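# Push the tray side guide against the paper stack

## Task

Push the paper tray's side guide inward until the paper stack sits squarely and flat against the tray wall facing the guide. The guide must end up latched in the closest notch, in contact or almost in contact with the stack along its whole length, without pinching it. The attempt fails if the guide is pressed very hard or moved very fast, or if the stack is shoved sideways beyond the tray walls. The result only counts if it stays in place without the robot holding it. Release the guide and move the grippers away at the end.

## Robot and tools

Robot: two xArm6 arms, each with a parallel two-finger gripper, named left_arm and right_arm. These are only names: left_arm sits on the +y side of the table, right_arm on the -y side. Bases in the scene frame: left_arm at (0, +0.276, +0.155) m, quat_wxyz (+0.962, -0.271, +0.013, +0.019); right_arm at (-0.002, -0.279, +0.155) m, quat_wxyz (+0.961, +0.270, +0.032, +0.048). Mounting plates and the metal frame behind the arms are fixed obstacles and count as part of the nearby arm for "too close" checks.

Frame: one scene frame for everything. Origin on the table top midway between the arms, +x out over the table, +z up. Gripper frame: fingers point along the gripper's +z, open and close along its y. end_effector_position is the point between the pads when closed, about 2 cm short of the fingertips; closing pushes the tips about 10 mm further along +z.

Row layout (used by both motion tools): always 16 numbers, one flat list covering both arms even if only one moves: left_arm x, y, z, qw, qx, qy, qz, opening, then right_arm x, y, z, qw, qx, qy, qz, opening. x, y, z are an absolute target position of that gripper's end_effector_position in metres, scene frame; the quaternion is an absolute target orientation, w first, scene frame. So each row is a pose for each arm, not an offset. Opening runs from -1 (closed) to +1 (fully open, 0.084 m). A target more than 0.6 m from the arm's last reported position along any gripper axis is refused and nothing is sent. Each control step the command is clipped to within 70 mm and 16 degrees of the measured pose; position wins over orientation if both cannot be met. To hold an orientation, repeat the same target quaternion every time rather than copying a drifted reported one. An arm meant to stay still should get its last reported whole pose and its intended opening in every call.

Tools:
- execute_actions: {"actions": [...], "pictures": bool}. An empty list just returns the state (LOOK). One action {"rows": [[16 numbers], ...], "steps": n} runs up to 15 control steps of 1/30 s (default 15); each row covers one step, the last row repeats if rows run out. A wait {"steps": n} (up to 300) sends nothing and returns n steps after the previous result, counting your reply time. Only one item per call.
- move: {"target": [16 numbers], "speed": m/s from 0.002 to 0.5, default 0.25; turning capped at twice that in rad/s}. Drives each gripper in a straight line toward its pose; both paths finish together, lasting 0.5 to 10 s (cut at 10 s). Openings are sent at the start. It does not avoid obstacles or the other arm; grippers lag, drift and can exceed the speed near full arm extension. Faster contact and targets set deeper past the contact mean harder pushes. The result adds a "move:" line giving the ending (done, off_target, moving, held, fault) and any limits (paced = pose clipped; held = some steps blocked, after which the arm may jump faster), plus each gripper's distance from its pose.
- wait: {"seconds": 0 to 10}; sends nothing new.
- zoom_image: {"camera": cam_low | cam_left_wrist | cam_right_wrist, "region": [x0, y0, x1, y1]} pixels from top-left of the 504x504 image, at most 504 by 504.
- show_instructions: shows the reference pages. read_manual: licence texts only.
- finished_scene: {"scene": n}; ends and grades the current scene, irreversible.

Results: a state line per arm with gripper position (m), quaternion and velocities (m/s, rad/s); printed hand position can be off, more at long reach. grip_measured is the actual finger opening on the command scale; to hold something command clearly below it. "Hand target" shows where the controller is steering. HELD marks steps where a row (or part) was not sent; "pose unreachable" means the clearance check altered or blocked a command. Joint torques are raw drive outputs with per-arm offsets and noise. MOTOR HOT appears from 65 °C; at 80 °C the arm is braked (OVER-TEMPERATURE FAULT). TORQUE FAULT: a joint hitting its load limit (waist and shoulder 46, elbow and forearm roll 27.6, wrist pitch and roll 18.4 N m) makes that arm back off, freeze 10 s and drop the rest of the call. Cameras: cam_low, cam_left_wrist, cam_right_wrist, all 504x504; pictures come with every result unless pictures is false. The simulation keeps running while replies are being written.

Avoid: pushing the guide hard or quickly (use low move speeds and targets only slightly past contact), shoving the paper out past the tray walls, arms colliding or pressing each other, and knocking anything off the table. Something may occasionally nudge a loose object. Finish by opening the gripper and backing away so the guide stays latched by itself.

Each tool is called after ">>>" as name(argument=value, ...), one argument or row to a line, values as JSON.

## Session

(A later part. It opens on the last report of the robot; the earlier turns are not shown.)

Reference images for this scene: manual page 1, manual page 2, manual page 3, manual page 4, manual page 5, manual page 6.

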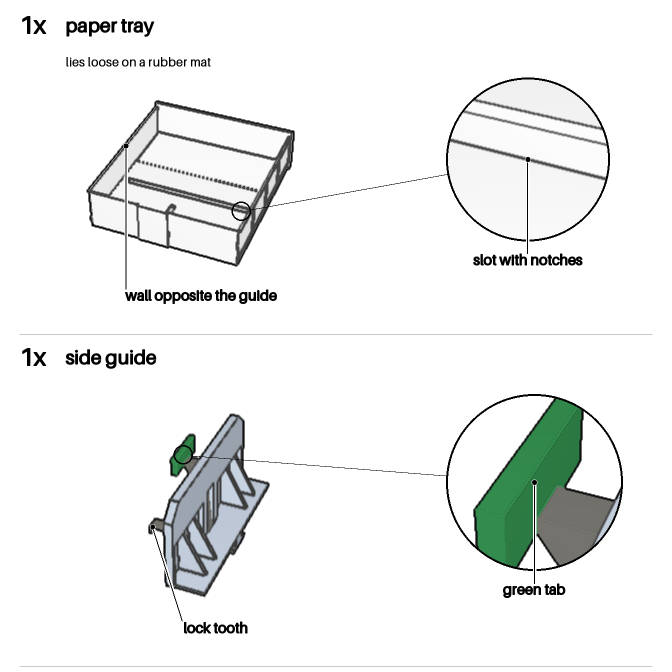

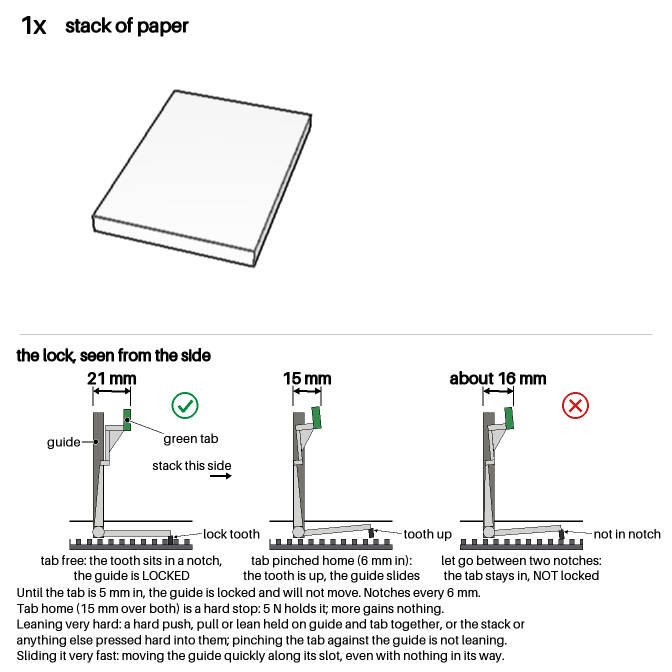

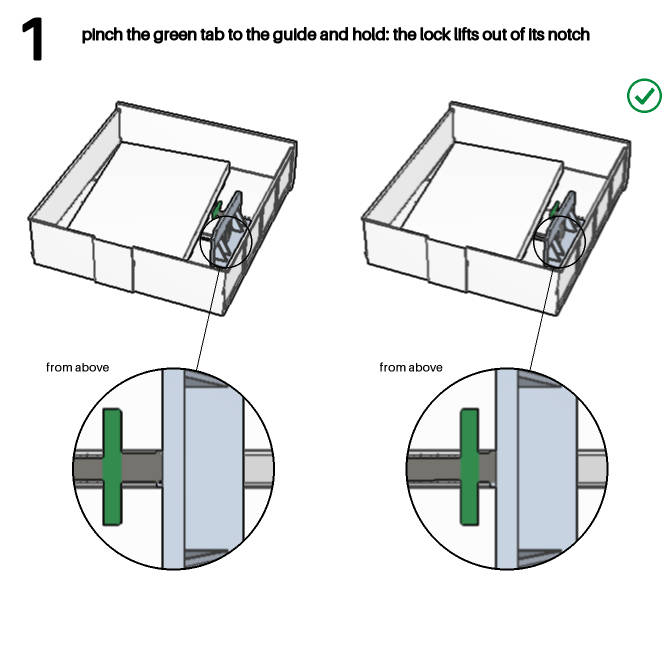

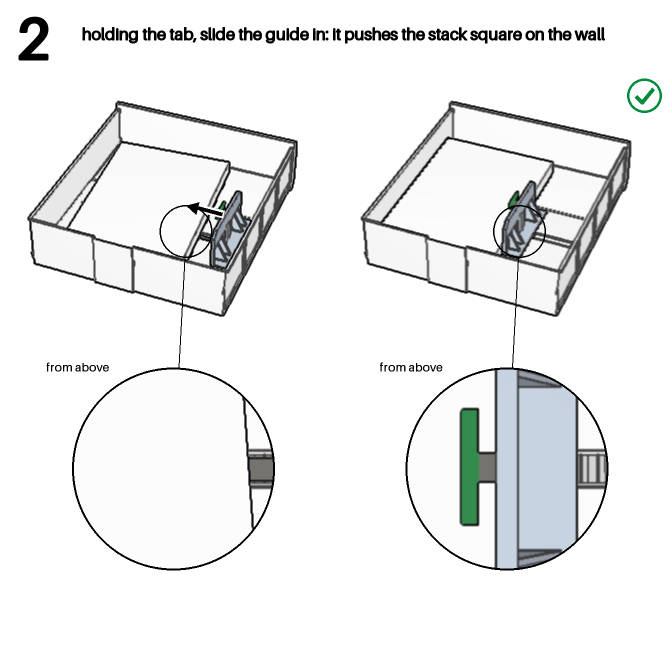

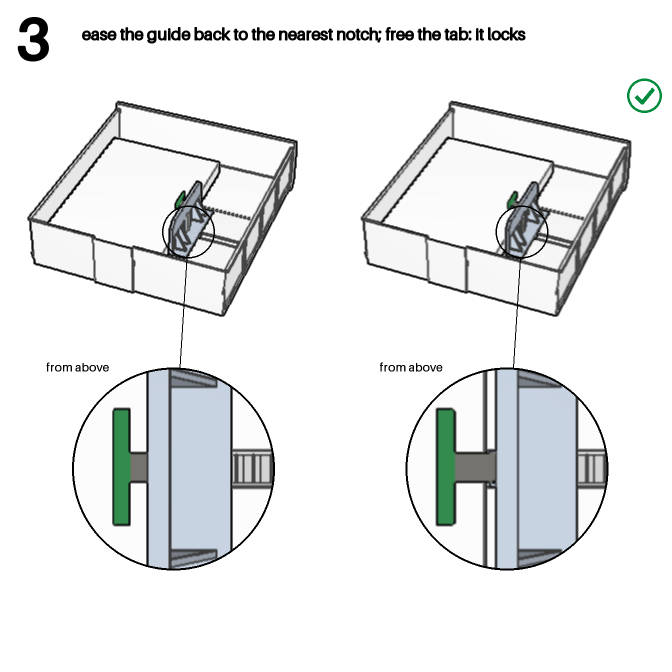

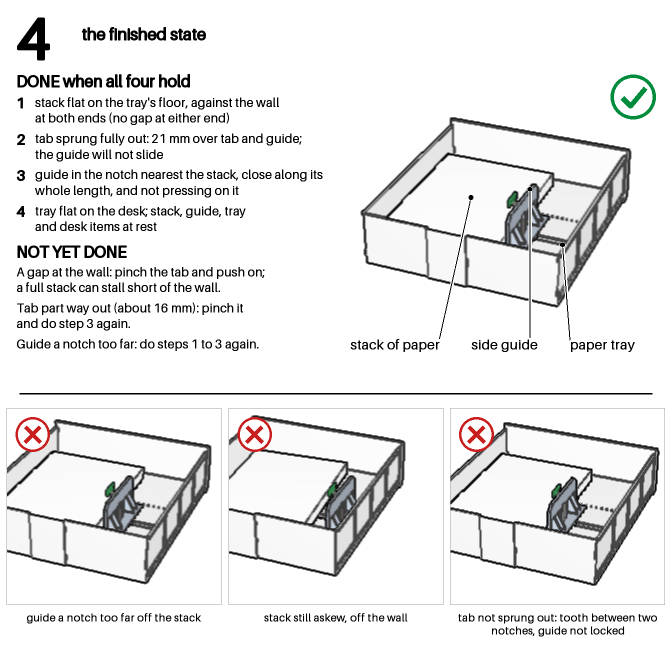

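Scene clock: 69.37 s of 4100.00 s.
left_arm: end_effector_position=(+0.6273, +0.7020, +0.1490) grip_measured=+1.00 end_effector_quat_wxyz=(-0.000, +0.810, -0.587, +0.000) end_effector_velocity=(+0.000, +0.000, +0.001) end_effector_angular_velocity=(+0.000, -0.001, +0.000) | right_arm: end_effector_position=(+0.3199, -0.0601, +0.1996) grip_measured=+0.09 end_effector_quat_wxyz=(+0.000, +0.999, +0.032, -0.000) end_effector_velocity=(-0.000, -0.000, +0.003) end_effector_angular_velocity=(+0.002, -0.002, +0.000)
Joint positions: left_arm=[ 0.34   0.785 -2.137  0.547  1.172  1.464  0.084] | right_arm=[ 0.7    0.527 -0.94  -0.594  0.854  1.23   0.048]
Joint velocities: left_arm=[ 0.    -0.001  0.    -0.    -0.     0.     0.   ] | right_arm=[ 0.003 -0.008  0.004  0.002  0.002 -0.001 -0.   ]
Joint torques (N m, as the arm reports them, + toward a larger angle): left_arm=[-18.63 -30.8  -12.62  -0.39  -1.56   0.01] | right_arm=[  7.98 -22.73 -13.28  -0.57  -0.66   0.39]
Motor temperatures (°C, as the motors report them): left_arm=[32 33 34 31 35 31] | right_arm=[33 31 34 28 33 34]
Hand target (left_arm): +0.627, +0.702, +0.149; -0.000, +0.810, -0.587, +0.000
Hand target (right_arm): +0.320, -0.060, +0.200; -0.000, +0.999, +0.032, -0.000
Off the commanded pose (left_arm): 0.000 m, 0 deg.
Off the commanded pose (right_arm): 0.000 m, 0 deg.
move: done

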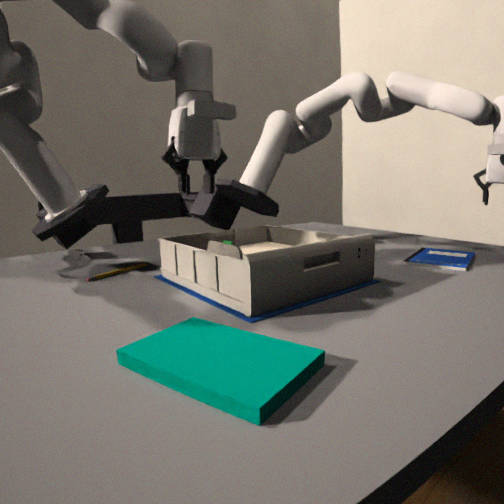

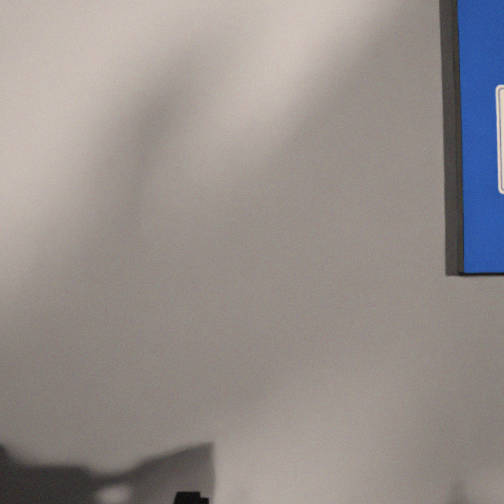

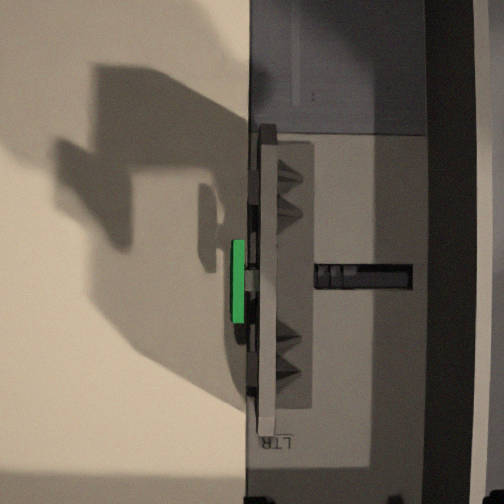

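>>> move(
  target=[0.6273,0.7020,0.149,0,0.81,-0.587,0,1,0.3745,-0.033,0.12,0,0.9995,0.032,0,0.1],
)

>>> move(
  target=[0.6273,0.7020,0.149,0,0.81,-0.587,0,1,0.3745,-0.033,0.074,0,0.9995,0.032,0,0.1],
  speed=0.06,
)

>>> move(
  target=[0.6273,0.7020,0.149,0,0.81,-0.587,0,1,0.3745,-0.034,0.074,0,0.9995,0.032,0,-0.8],
  speed=0.01,
)

>>> move(
  target=[0.6273,0.7020,0.149,0,0.81,-0.587,0,1,0.3743,-0.0315,0.074,0,0.9995,0.032,0,-0.8],
  speed=0.005,
)

>>> move(
  target=[0.6273,0.7020,0.149,0,0.81,-0.587,0,1,0.3743,-0.0315,0.075,0,0.9995,0.032,0,0.1],
)

>>> move(
  target=[0.6273,0.7020,0.149,0,0.81,-0.587,0,1,0.3743,-0.0315,0.125,0,0.9995,0.032,0,0.1],
  speed=0.1,
)

>>> move(
  target=[0.6273,0.7020,0.149,0,0.81,-0.587,0,1,0.32,-0.06,0.2,0,0.9995,0.032,0,0.1],
)

Scene clock: 77.60 s of 4100.00 s.
left_arm: end_effector_position=(+0.6273, +0.7020, +0.1490) grip_measured=+1.00 end_effector_quat_wxyz=(+0.000, +0.810, -0.587, -0.000) end_effector_velocity=(-0.000, +0.001, +0.001) end_effector_angular_velocity=(-0.000, -0.000, +0.003) | right_arm: end_effector_position=(+0.3745, -0.0329, +0.1204) grip_measured=+0.09 end_effector_quat_wxyz=(-0.000, +0.999, +0.032, +0.000) end_effector_velocity=(+0.001, +0.000, -0.003) end_effector_angular_velocity=(-0.003, +0.003, +0.000)
Joint positions: left_arm=[ 0.34   0.785 -2.137  0.547  1.172  1.464  0.084] | right_arm=[ 0.57   0.817 -1.163 -0.718  0.771  1.235  0.048]
Joint velocities: left_arm=[ 0.001 -0.001 -0.    -0.001  0.001 -0.001 -0.   ] | right_arm=[-0.003  0.01  -0.007 -0.001  0.001 -0.001  0.   ]
Joint torques (N m, as the arm reports them, + toward a larger angle): left_arm=[-18.49 -30.85 -12.54  -0.44  -1.6   -0.02] | right_arm=[  9.6  -27.74 -11.82  -0.63  -0.72   0.28]
Motor temperatures (°C, as the motors report them): left_arm=[32 33 34 31 35 31] | right_arm=[33 31 34 28 33 34]
Hand target (left_arm): +0.627, +0.702, +0.149; -0.000, +0.810, -0.587, -0.000
Hand target (right_arm): +0.375, -0.033, +0.120; +0.000, +0.999, +0.032, +0.000
Off the commanded pose (left_arm): 0.000 m, 0 deg.
Off the commanded pose (right_arm): 0.000 m, 0 deg.
After step 90, 4.20 s passed at rest.
move: done

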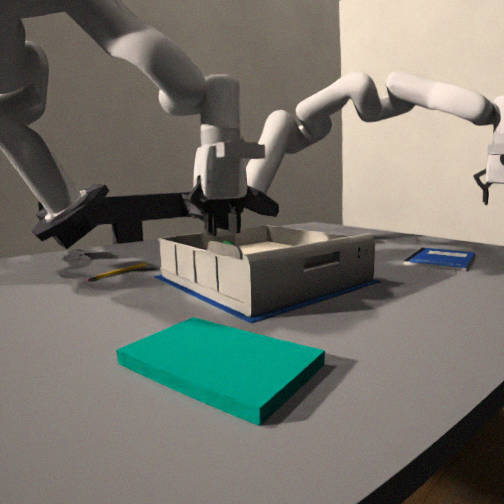

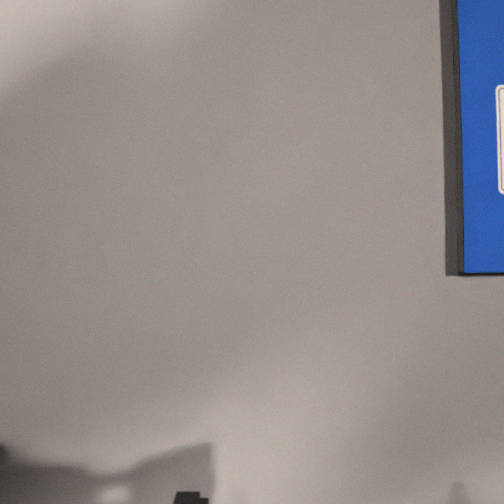

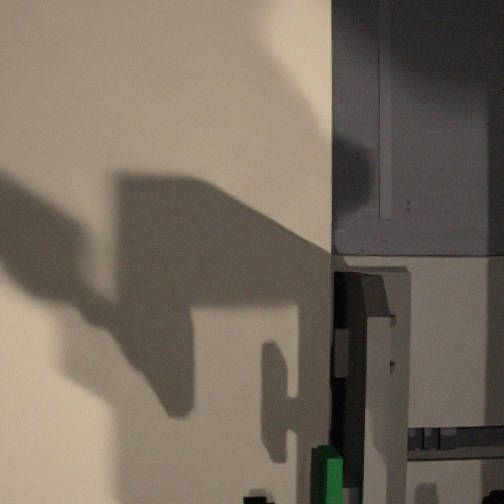

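Scene clock: 78.73 s of 4100.00 s.
left_arm: end_effector_position=(+0.6273, +0.7020, +0.1490) grip_measured=+1.00 end_effector_quat_wxyz=(+0.000, +0.810, -0.587, -0.000) end_effector_velocity=(+0.001, -0.002, -0.000) end_effector_angular_velocity=(-0.002, -0.000, -0.002) | right_arm: end_effector_position=(+0.3747, -0.0329, +0.0744) grip_measured=+0.09 end_effector_quat_wxyz=(-0.000, +0.999, +0.032, +0.000) end_effector_velocity=(+0.001, +0.000, -0.002) end_effector_angular_velocity=(+0.000, -0.001, -0.001)
Joint positions: left_arm=[ 0.34   0.785 -2.137  0.547  1.172  1.464  0.084] | right_arm=[ 0.513  0.918 -1.19  -0.815  0.706  1.292  0.048]
Joint velocities: left_arm=[-0.001  0.001  0.002 -0.002 -0.001  0.    -0.   ] | right_arm=[-0.003  0.006 -0.004 -0.007 -0.003  0.004 -0.   ]
Joint torques (N m, as the arm reports them, + toward a larger angle): left_arm=[-18.67 -31.   -12.42  -0.42  -1.54   0.  ] | right_arm=[ 10.   -28.42 -10.98  -0.28  -0.5    0.49]
Motor temperatures (°C, as the motors report them): left_arm=[32 33 34 31 35 31] | right_arm=[33 31 34 28 33 34]
Hand target (left_arm): +0.627, +0.702, +0.149; -0.000, +0.810, -0.587, +0.000
Hand target (right_arm): +0.375, -0.033, +0.074; +0.000, +0.999, +0.032, +0.000
Off the commanded pose (left_arm): 0.000 m, 0 deg.
Off the commanded pose (right_arm): 0.000 m, 0 deg.
move: done

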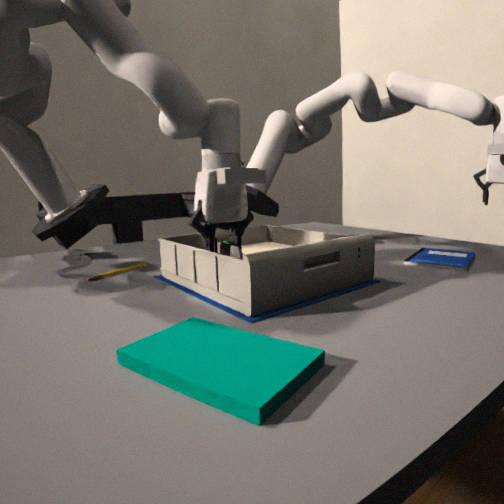

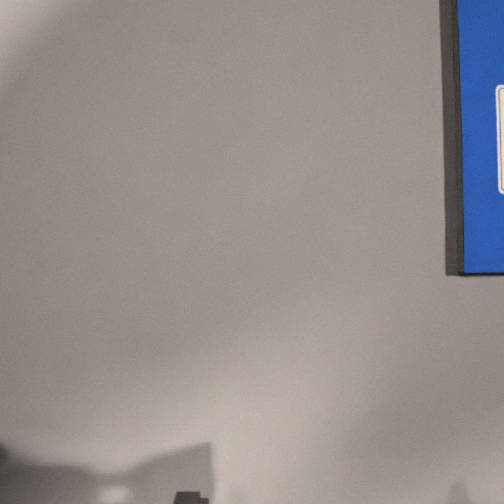

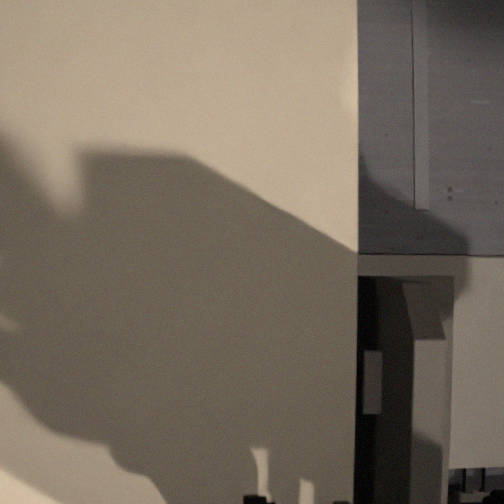

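Scene clock: 79.43 s of 4100.00 s.
left_arm: end_effector_position=(+0.6273, +0.7020, +0.1490) grip_measured=+1.00 end_effector_quat_wxyz=(-0.000, +0.810, -0.587, +0.000) end_effector_velocity=(+0.002, -0.001, +0.001) end_effector_angular_velocity=(-0.001, -0.003, -0.002) | right_arm: end_effector_position=(+0.3747, -0.0338, +0.0743) grip_measured=-0.66 end_effector_quat_wxyz=(-0.000, +0.999, +0.032, +0.000) end_effector_velocity=(-0.001, -0.001, -0.001) end_effector_angular_velocity=(-0.002, +0.001, +0.002)
Joint positions: left_arm=[ 0.34   0.785 -2.137  0.547  1.172  1.464  0.084] | right_arm=[ 0.511  0.916 -1.187 -0.817  0.704  1.293  0.015]
Joint velocities: left_arm=[-0.002  0.001 -0.002 -0.002 -0.001  0.001 -0.   ] | right_arm=[-0.     0.     0.002 -0.001 -0.    -0.     0.   ]
Joint torques (N m, as the arm reports them, + toward a larger angle): left_arm=[-18.59 -30.91 -12.51  -0.4   -1.58   0.  ] | right_arm=[  9.12 -27.08 -10.3   -0.66  -0.43   0.24]
Motor temperatures (°C, as the motors report them): left_arm=[32 33 34 31 35 31] | right_arm=[33 31 34 28 33 34]
Hand target (left_arm): +0.627, +0.702, +0.149; -0.000, +0.810, -0.587, +0.000
Hand target (right_arm): +0.375, -0.034, +0.074; +0.000, +0.999, +0.032, -0.000
Off the commanded pose (left_arm): 0.000 m, 0 deg.
Off the commanded pose (right_arm): 0.000 m, 0 deg.
move: done

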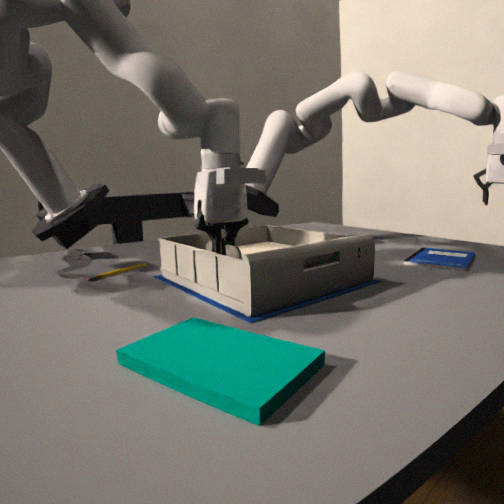

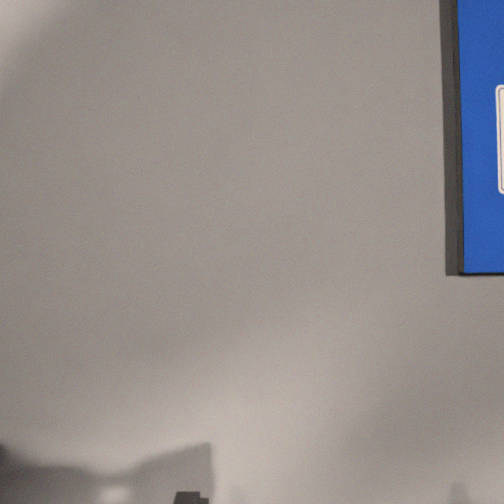

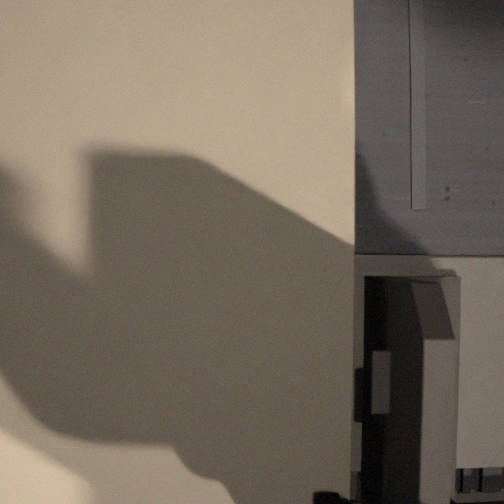

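Scene clock: 80.13 s of 4100.00 s.
left_arm: end_effector_position=(+0.6273, +0.7020, +0.1490) grip_measured=+1.00 end_effector_quat_wxyz=(-0.000, +0.810, -0.587, +0.000) end_effector_velocity=(-0.000, -0.000, -0.001) end_effector_angular_velocity=(+0.001, +0.002, -0.001) | right_arm: end_effector_position=(+0.3745, -0.0314, +0.0742) grip_measured=-0.66 end_effector_quat_wxyz=(-0.000, +0.999, +0.032, +0.000) end_effector_velocity=(-0.001, +0.001, -0.001) end_effector_angular_velocity=(-0.001, +0.002, +0.001)
Joint positions: left_arm=[ 0.34   0.785 -2.137  0.547  1.172  1.464  0.084] | right_arm=[ 0.515  0.921 -1.193 -0.813  0.706  1.293  0.015]
Joint velocities: left_arm=[-0.     0.001  0.001  0.002  0.001 -0.    -0.   ] | right_arm=[ 0.002  0.002 -0.     0.002  0.001 -0.     0.   ]
Joint torques (N m, as the arm reports them, + toward a larger angle): left_arm=[-18.76 -30.86 -12.52  -0.3   -1.65  -0.03] | right_arm=[  8.72 -26.07 -10.15  -0.84  -0.35  -0.01]
Motor temperatures (°C, as the motors report them): left_arm=[32 33 34 31 35 31] | right_arm=[33 31 34 28 33 34]
Hand target (left_arm): +0.627, +0.702, +0.149; -0.000, +0.810, -0.587, -0.000
Hand target (right_arm): +0.374, -0.031, +0.074; -0.000, +0.999, +0.032, -0.000
Off the commanded pose (left_arm): 0.000 m, 0 deg.
Off the commanded pose (right_arm): 0.000 m, 0 deg.
move: done

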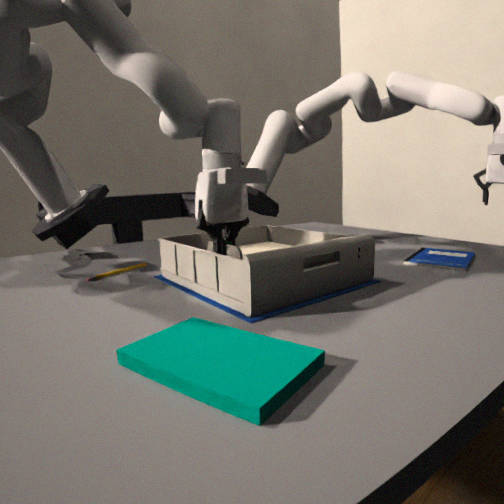

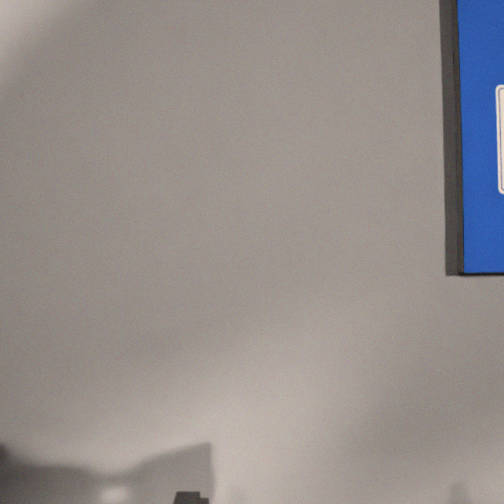

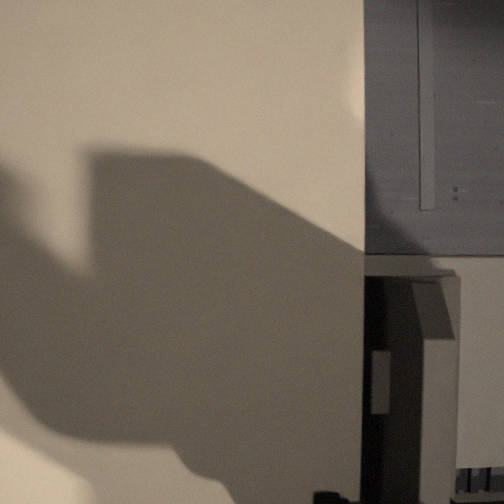

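Scene clock: 80.83 s of 4100.00 s.
left_arm: end_effector_position=(+0.6273, +0.7020, +0.1490) grip_measured=+1.00 end_effector_quat_wxyz=(+0.000, +0.810, -0.587, -0.000) end_effector_velocity=(+0.001, +0.001, +0.001) end_effector_angular_velocity=(+0.001, -0.003, +0.002) | right_arm: end_effector_position=(+0.3743, -0.0315, +0.0750) grip_measured=+0.09 end_effector_quat_wxyz=(+0.000, +0.999, +0.032, -0.000) end_effector_velocity=(+0.000, -0.000, +0.000) end_effector_angular_velocity=(-0.000, -0.001, +0.001)
Joint positions: left_arm=[ 0.34   0.785 -2.137  0.547  1.172  1.464  0.084] | right_arm=[ 0.516  0.919 -1.192 -0.811  0.707  1.292  0.048]
Joint velocities: left_arm=[ 0.001  0.001 -0.004 -0.001 -0.001  0.    -0.   ] | right_arm=[ 0.    -0.001  0.001 -0.001  0.    -0.     0.   ]
Joint torques (N m, as the arm reports them, + toward a larger angle): left_arm=[-18.7  -30.92 -12.43  -0.38  -1.6   -0.06] | right_arm=[ 10.09 -28.31 -10.95  -0.28  -0.7    0.46]
Motor temperatures (°C, as the motors report them): left_arm=[32 33 34 31 35 31] | right_arm=[33 31 34 28 33 34]
Hand target (left_arm): +0.627, +0.702, +0.149; -0.000, +0.810, -0.587, -0.000
Hand target (right_arm): +0.374, -0.032, +0.075; -0.000, +0.999, +0.032, -0.000
Off the commanded pose (left_arm): 0.000 m, 0 deg.
Off the commanded pose (right_arm): 0.000 m, 0 deg.
move: done

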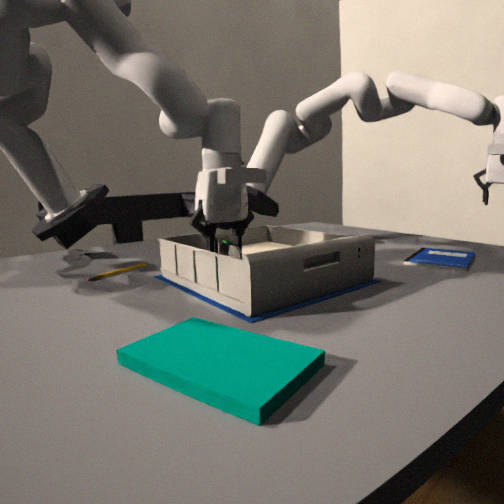

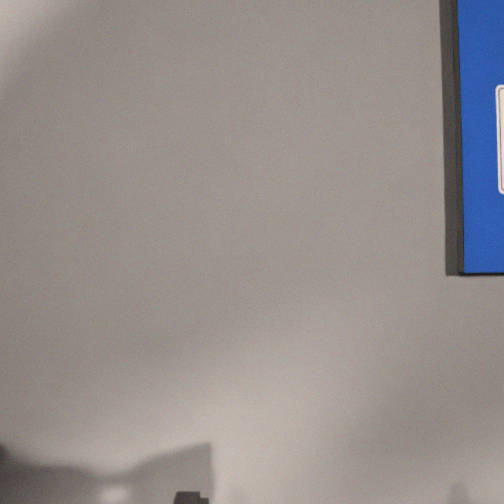

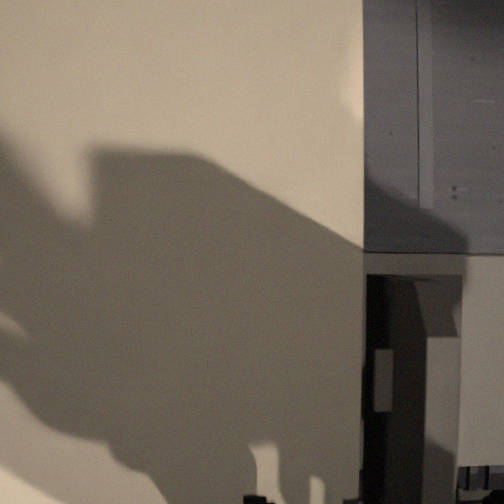

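Scene clock: 81.77 s of 4100.00 s.
left_arm: end_effector_position=(+0.6273, +0.7020, +0.1490) grip_measured=+1.00 end_effector_quat_wxyz=(+0.000, +0.810, -0.587, +0.000) end_effector_velocity=(-0.001, +0.000, -0.000) end_effector_angular_velocity=(-0.001, +0.002, +0.000) | right_arm: end_effector_position=(+0.3740, -0.0316, +0.1245) grip_measured=+0.09 end_effector_quat_wxyz=(+0.000, +0.999, +0.032, -0.000) end_effector_velocity=(-0.000, -0.000, +0.002) end_effector_angular_velocity=(-0.001, +0.002, -0.000)
Joint positions: left_arm=[ 0.34   0.785 -2.137  0.547  1.172  1.464  0.084] | right_arm=[ 0.578  0.812 -1.165 -0.707  0.779  1.23   0.048]
Joint velocities: left_arm=[ 0.001  0.001 -0.001 -0.001  0.002  0.001 -0.   ] | right_arm=[ 0.003 -0.005  0.002  0.006  0.005 -0.003 -0.   ]
Joint torques (N m, as the arm reports them, + toward a larger angle): left_arm=[-18.57 -30.97 -12.49  -0.44  -1.43  -0.01] | right_arm=[  9.95 -28.17 -12.32  -0.55  -0.52   0.39]
Motor temperatures (°C, as the motors report them): left_arm=[32 33 34 31 35 31] | right_arm=[33 31 34 28 33 34]
Hand target (left_arm): +0.627, +0.702, +0.149; -0.000, +0.810, -0.587, +0.000
Hand target (right_arm): +0.374, -0.032, +0.125; -0.000, +0.999, +0.032, -0.000
Off the commanded pose (left_arm): 0.000 m, 0 deg.
Off the commanded pose (right_arm): 0.001 m, 0 deg.
move: done

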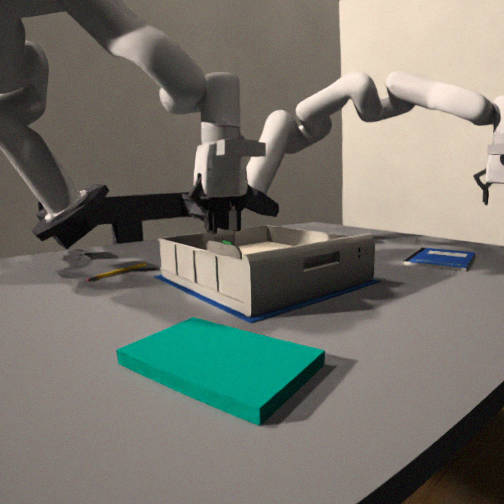

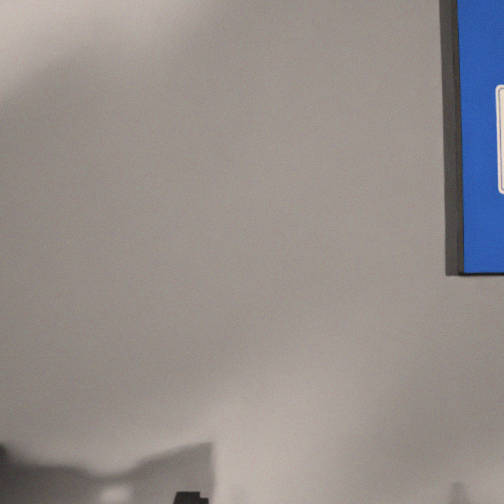

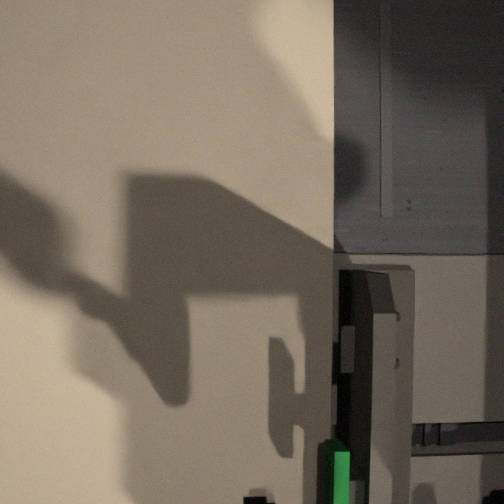

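Scene clock: 82.80 s of 4100.00 s.
left_arm: end_effector_position=(+0.6273, +0.7020, +0.1490) grip_measured=+1.00 end_effector_quat_wxyz=(+0.000, +0.810, -0.587, -0.000) end_effector_velocity=(+0.001, +0.001, +0.000) end_effector_angular_velocity=(+0.002, -0.003, -0.000) | right_arm: end_effector_position=(+0.3199, -0.0601, +0.1996) grip_measured=+0.09 end_effector_quat_wxyz=(+0.000, +0.999, +0.032, -0.000) end_effector_velocity=(-0.001, -0.000, +0.003) end_effector_angular_velocity=(+0.002, -0.003, +0.001)
Joint positions: left_arm=[ 0.34   0.785 -2.137  0.547  1.172  1.464  0.084] | right_arm=[ 0.7    0.527 -0.94  -0.594  0.854  1.23   0.048]
Joint velocities: left_arm=[ 0.     0.001 -0.002  0.002 -0.002  0.     0.   ] | right_arm=[ 0.003 -0.008  0.004  0.002  0.002 -0.001 -0.   ]
Joint torques (N m, as the arm reports them, + toward a larger angle): left_arm=[-18.84 -30.87 -12.51  -0.42  -1.6    0.  ] | right_arm=[  8.16 -23.29 -13.37  -0.77  -0.64   0.27]
Motor temperatures (°C, as the motors report them): left_arm=[32 33 34 31 35 31] | right_arm=[33 31 34 28 33 34]
Hand target (left_arm): +0.627, +0.702, +0.149; +0.000, +0.810, -0.587, +0.000
Hand target (right_arm): +0.320, -0.060, +0.200; -0.000, +0.999, +0.032, -0.000
Off the commanded pose (left_arm): 0.000 m, 0 deg.
Off the commanded pose (right_arm): 0.000 m, 0 deg.
move: done

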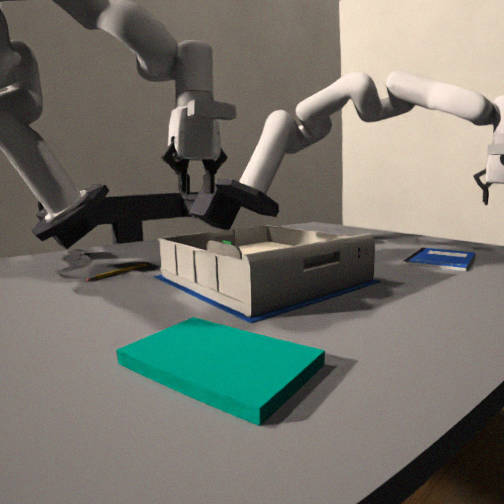

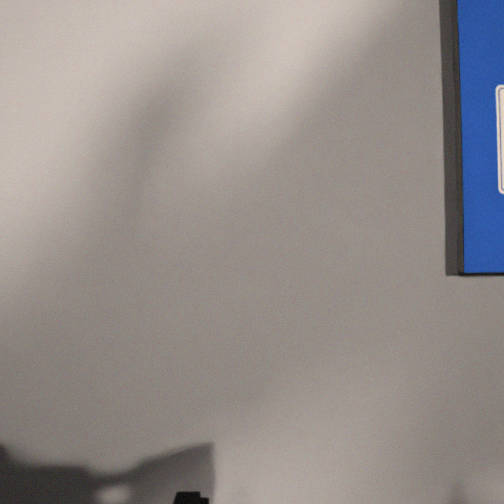

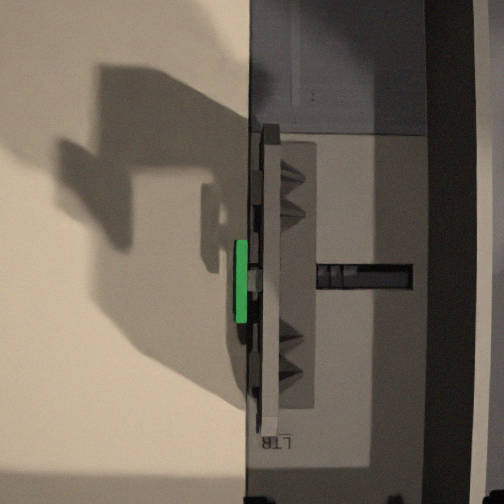

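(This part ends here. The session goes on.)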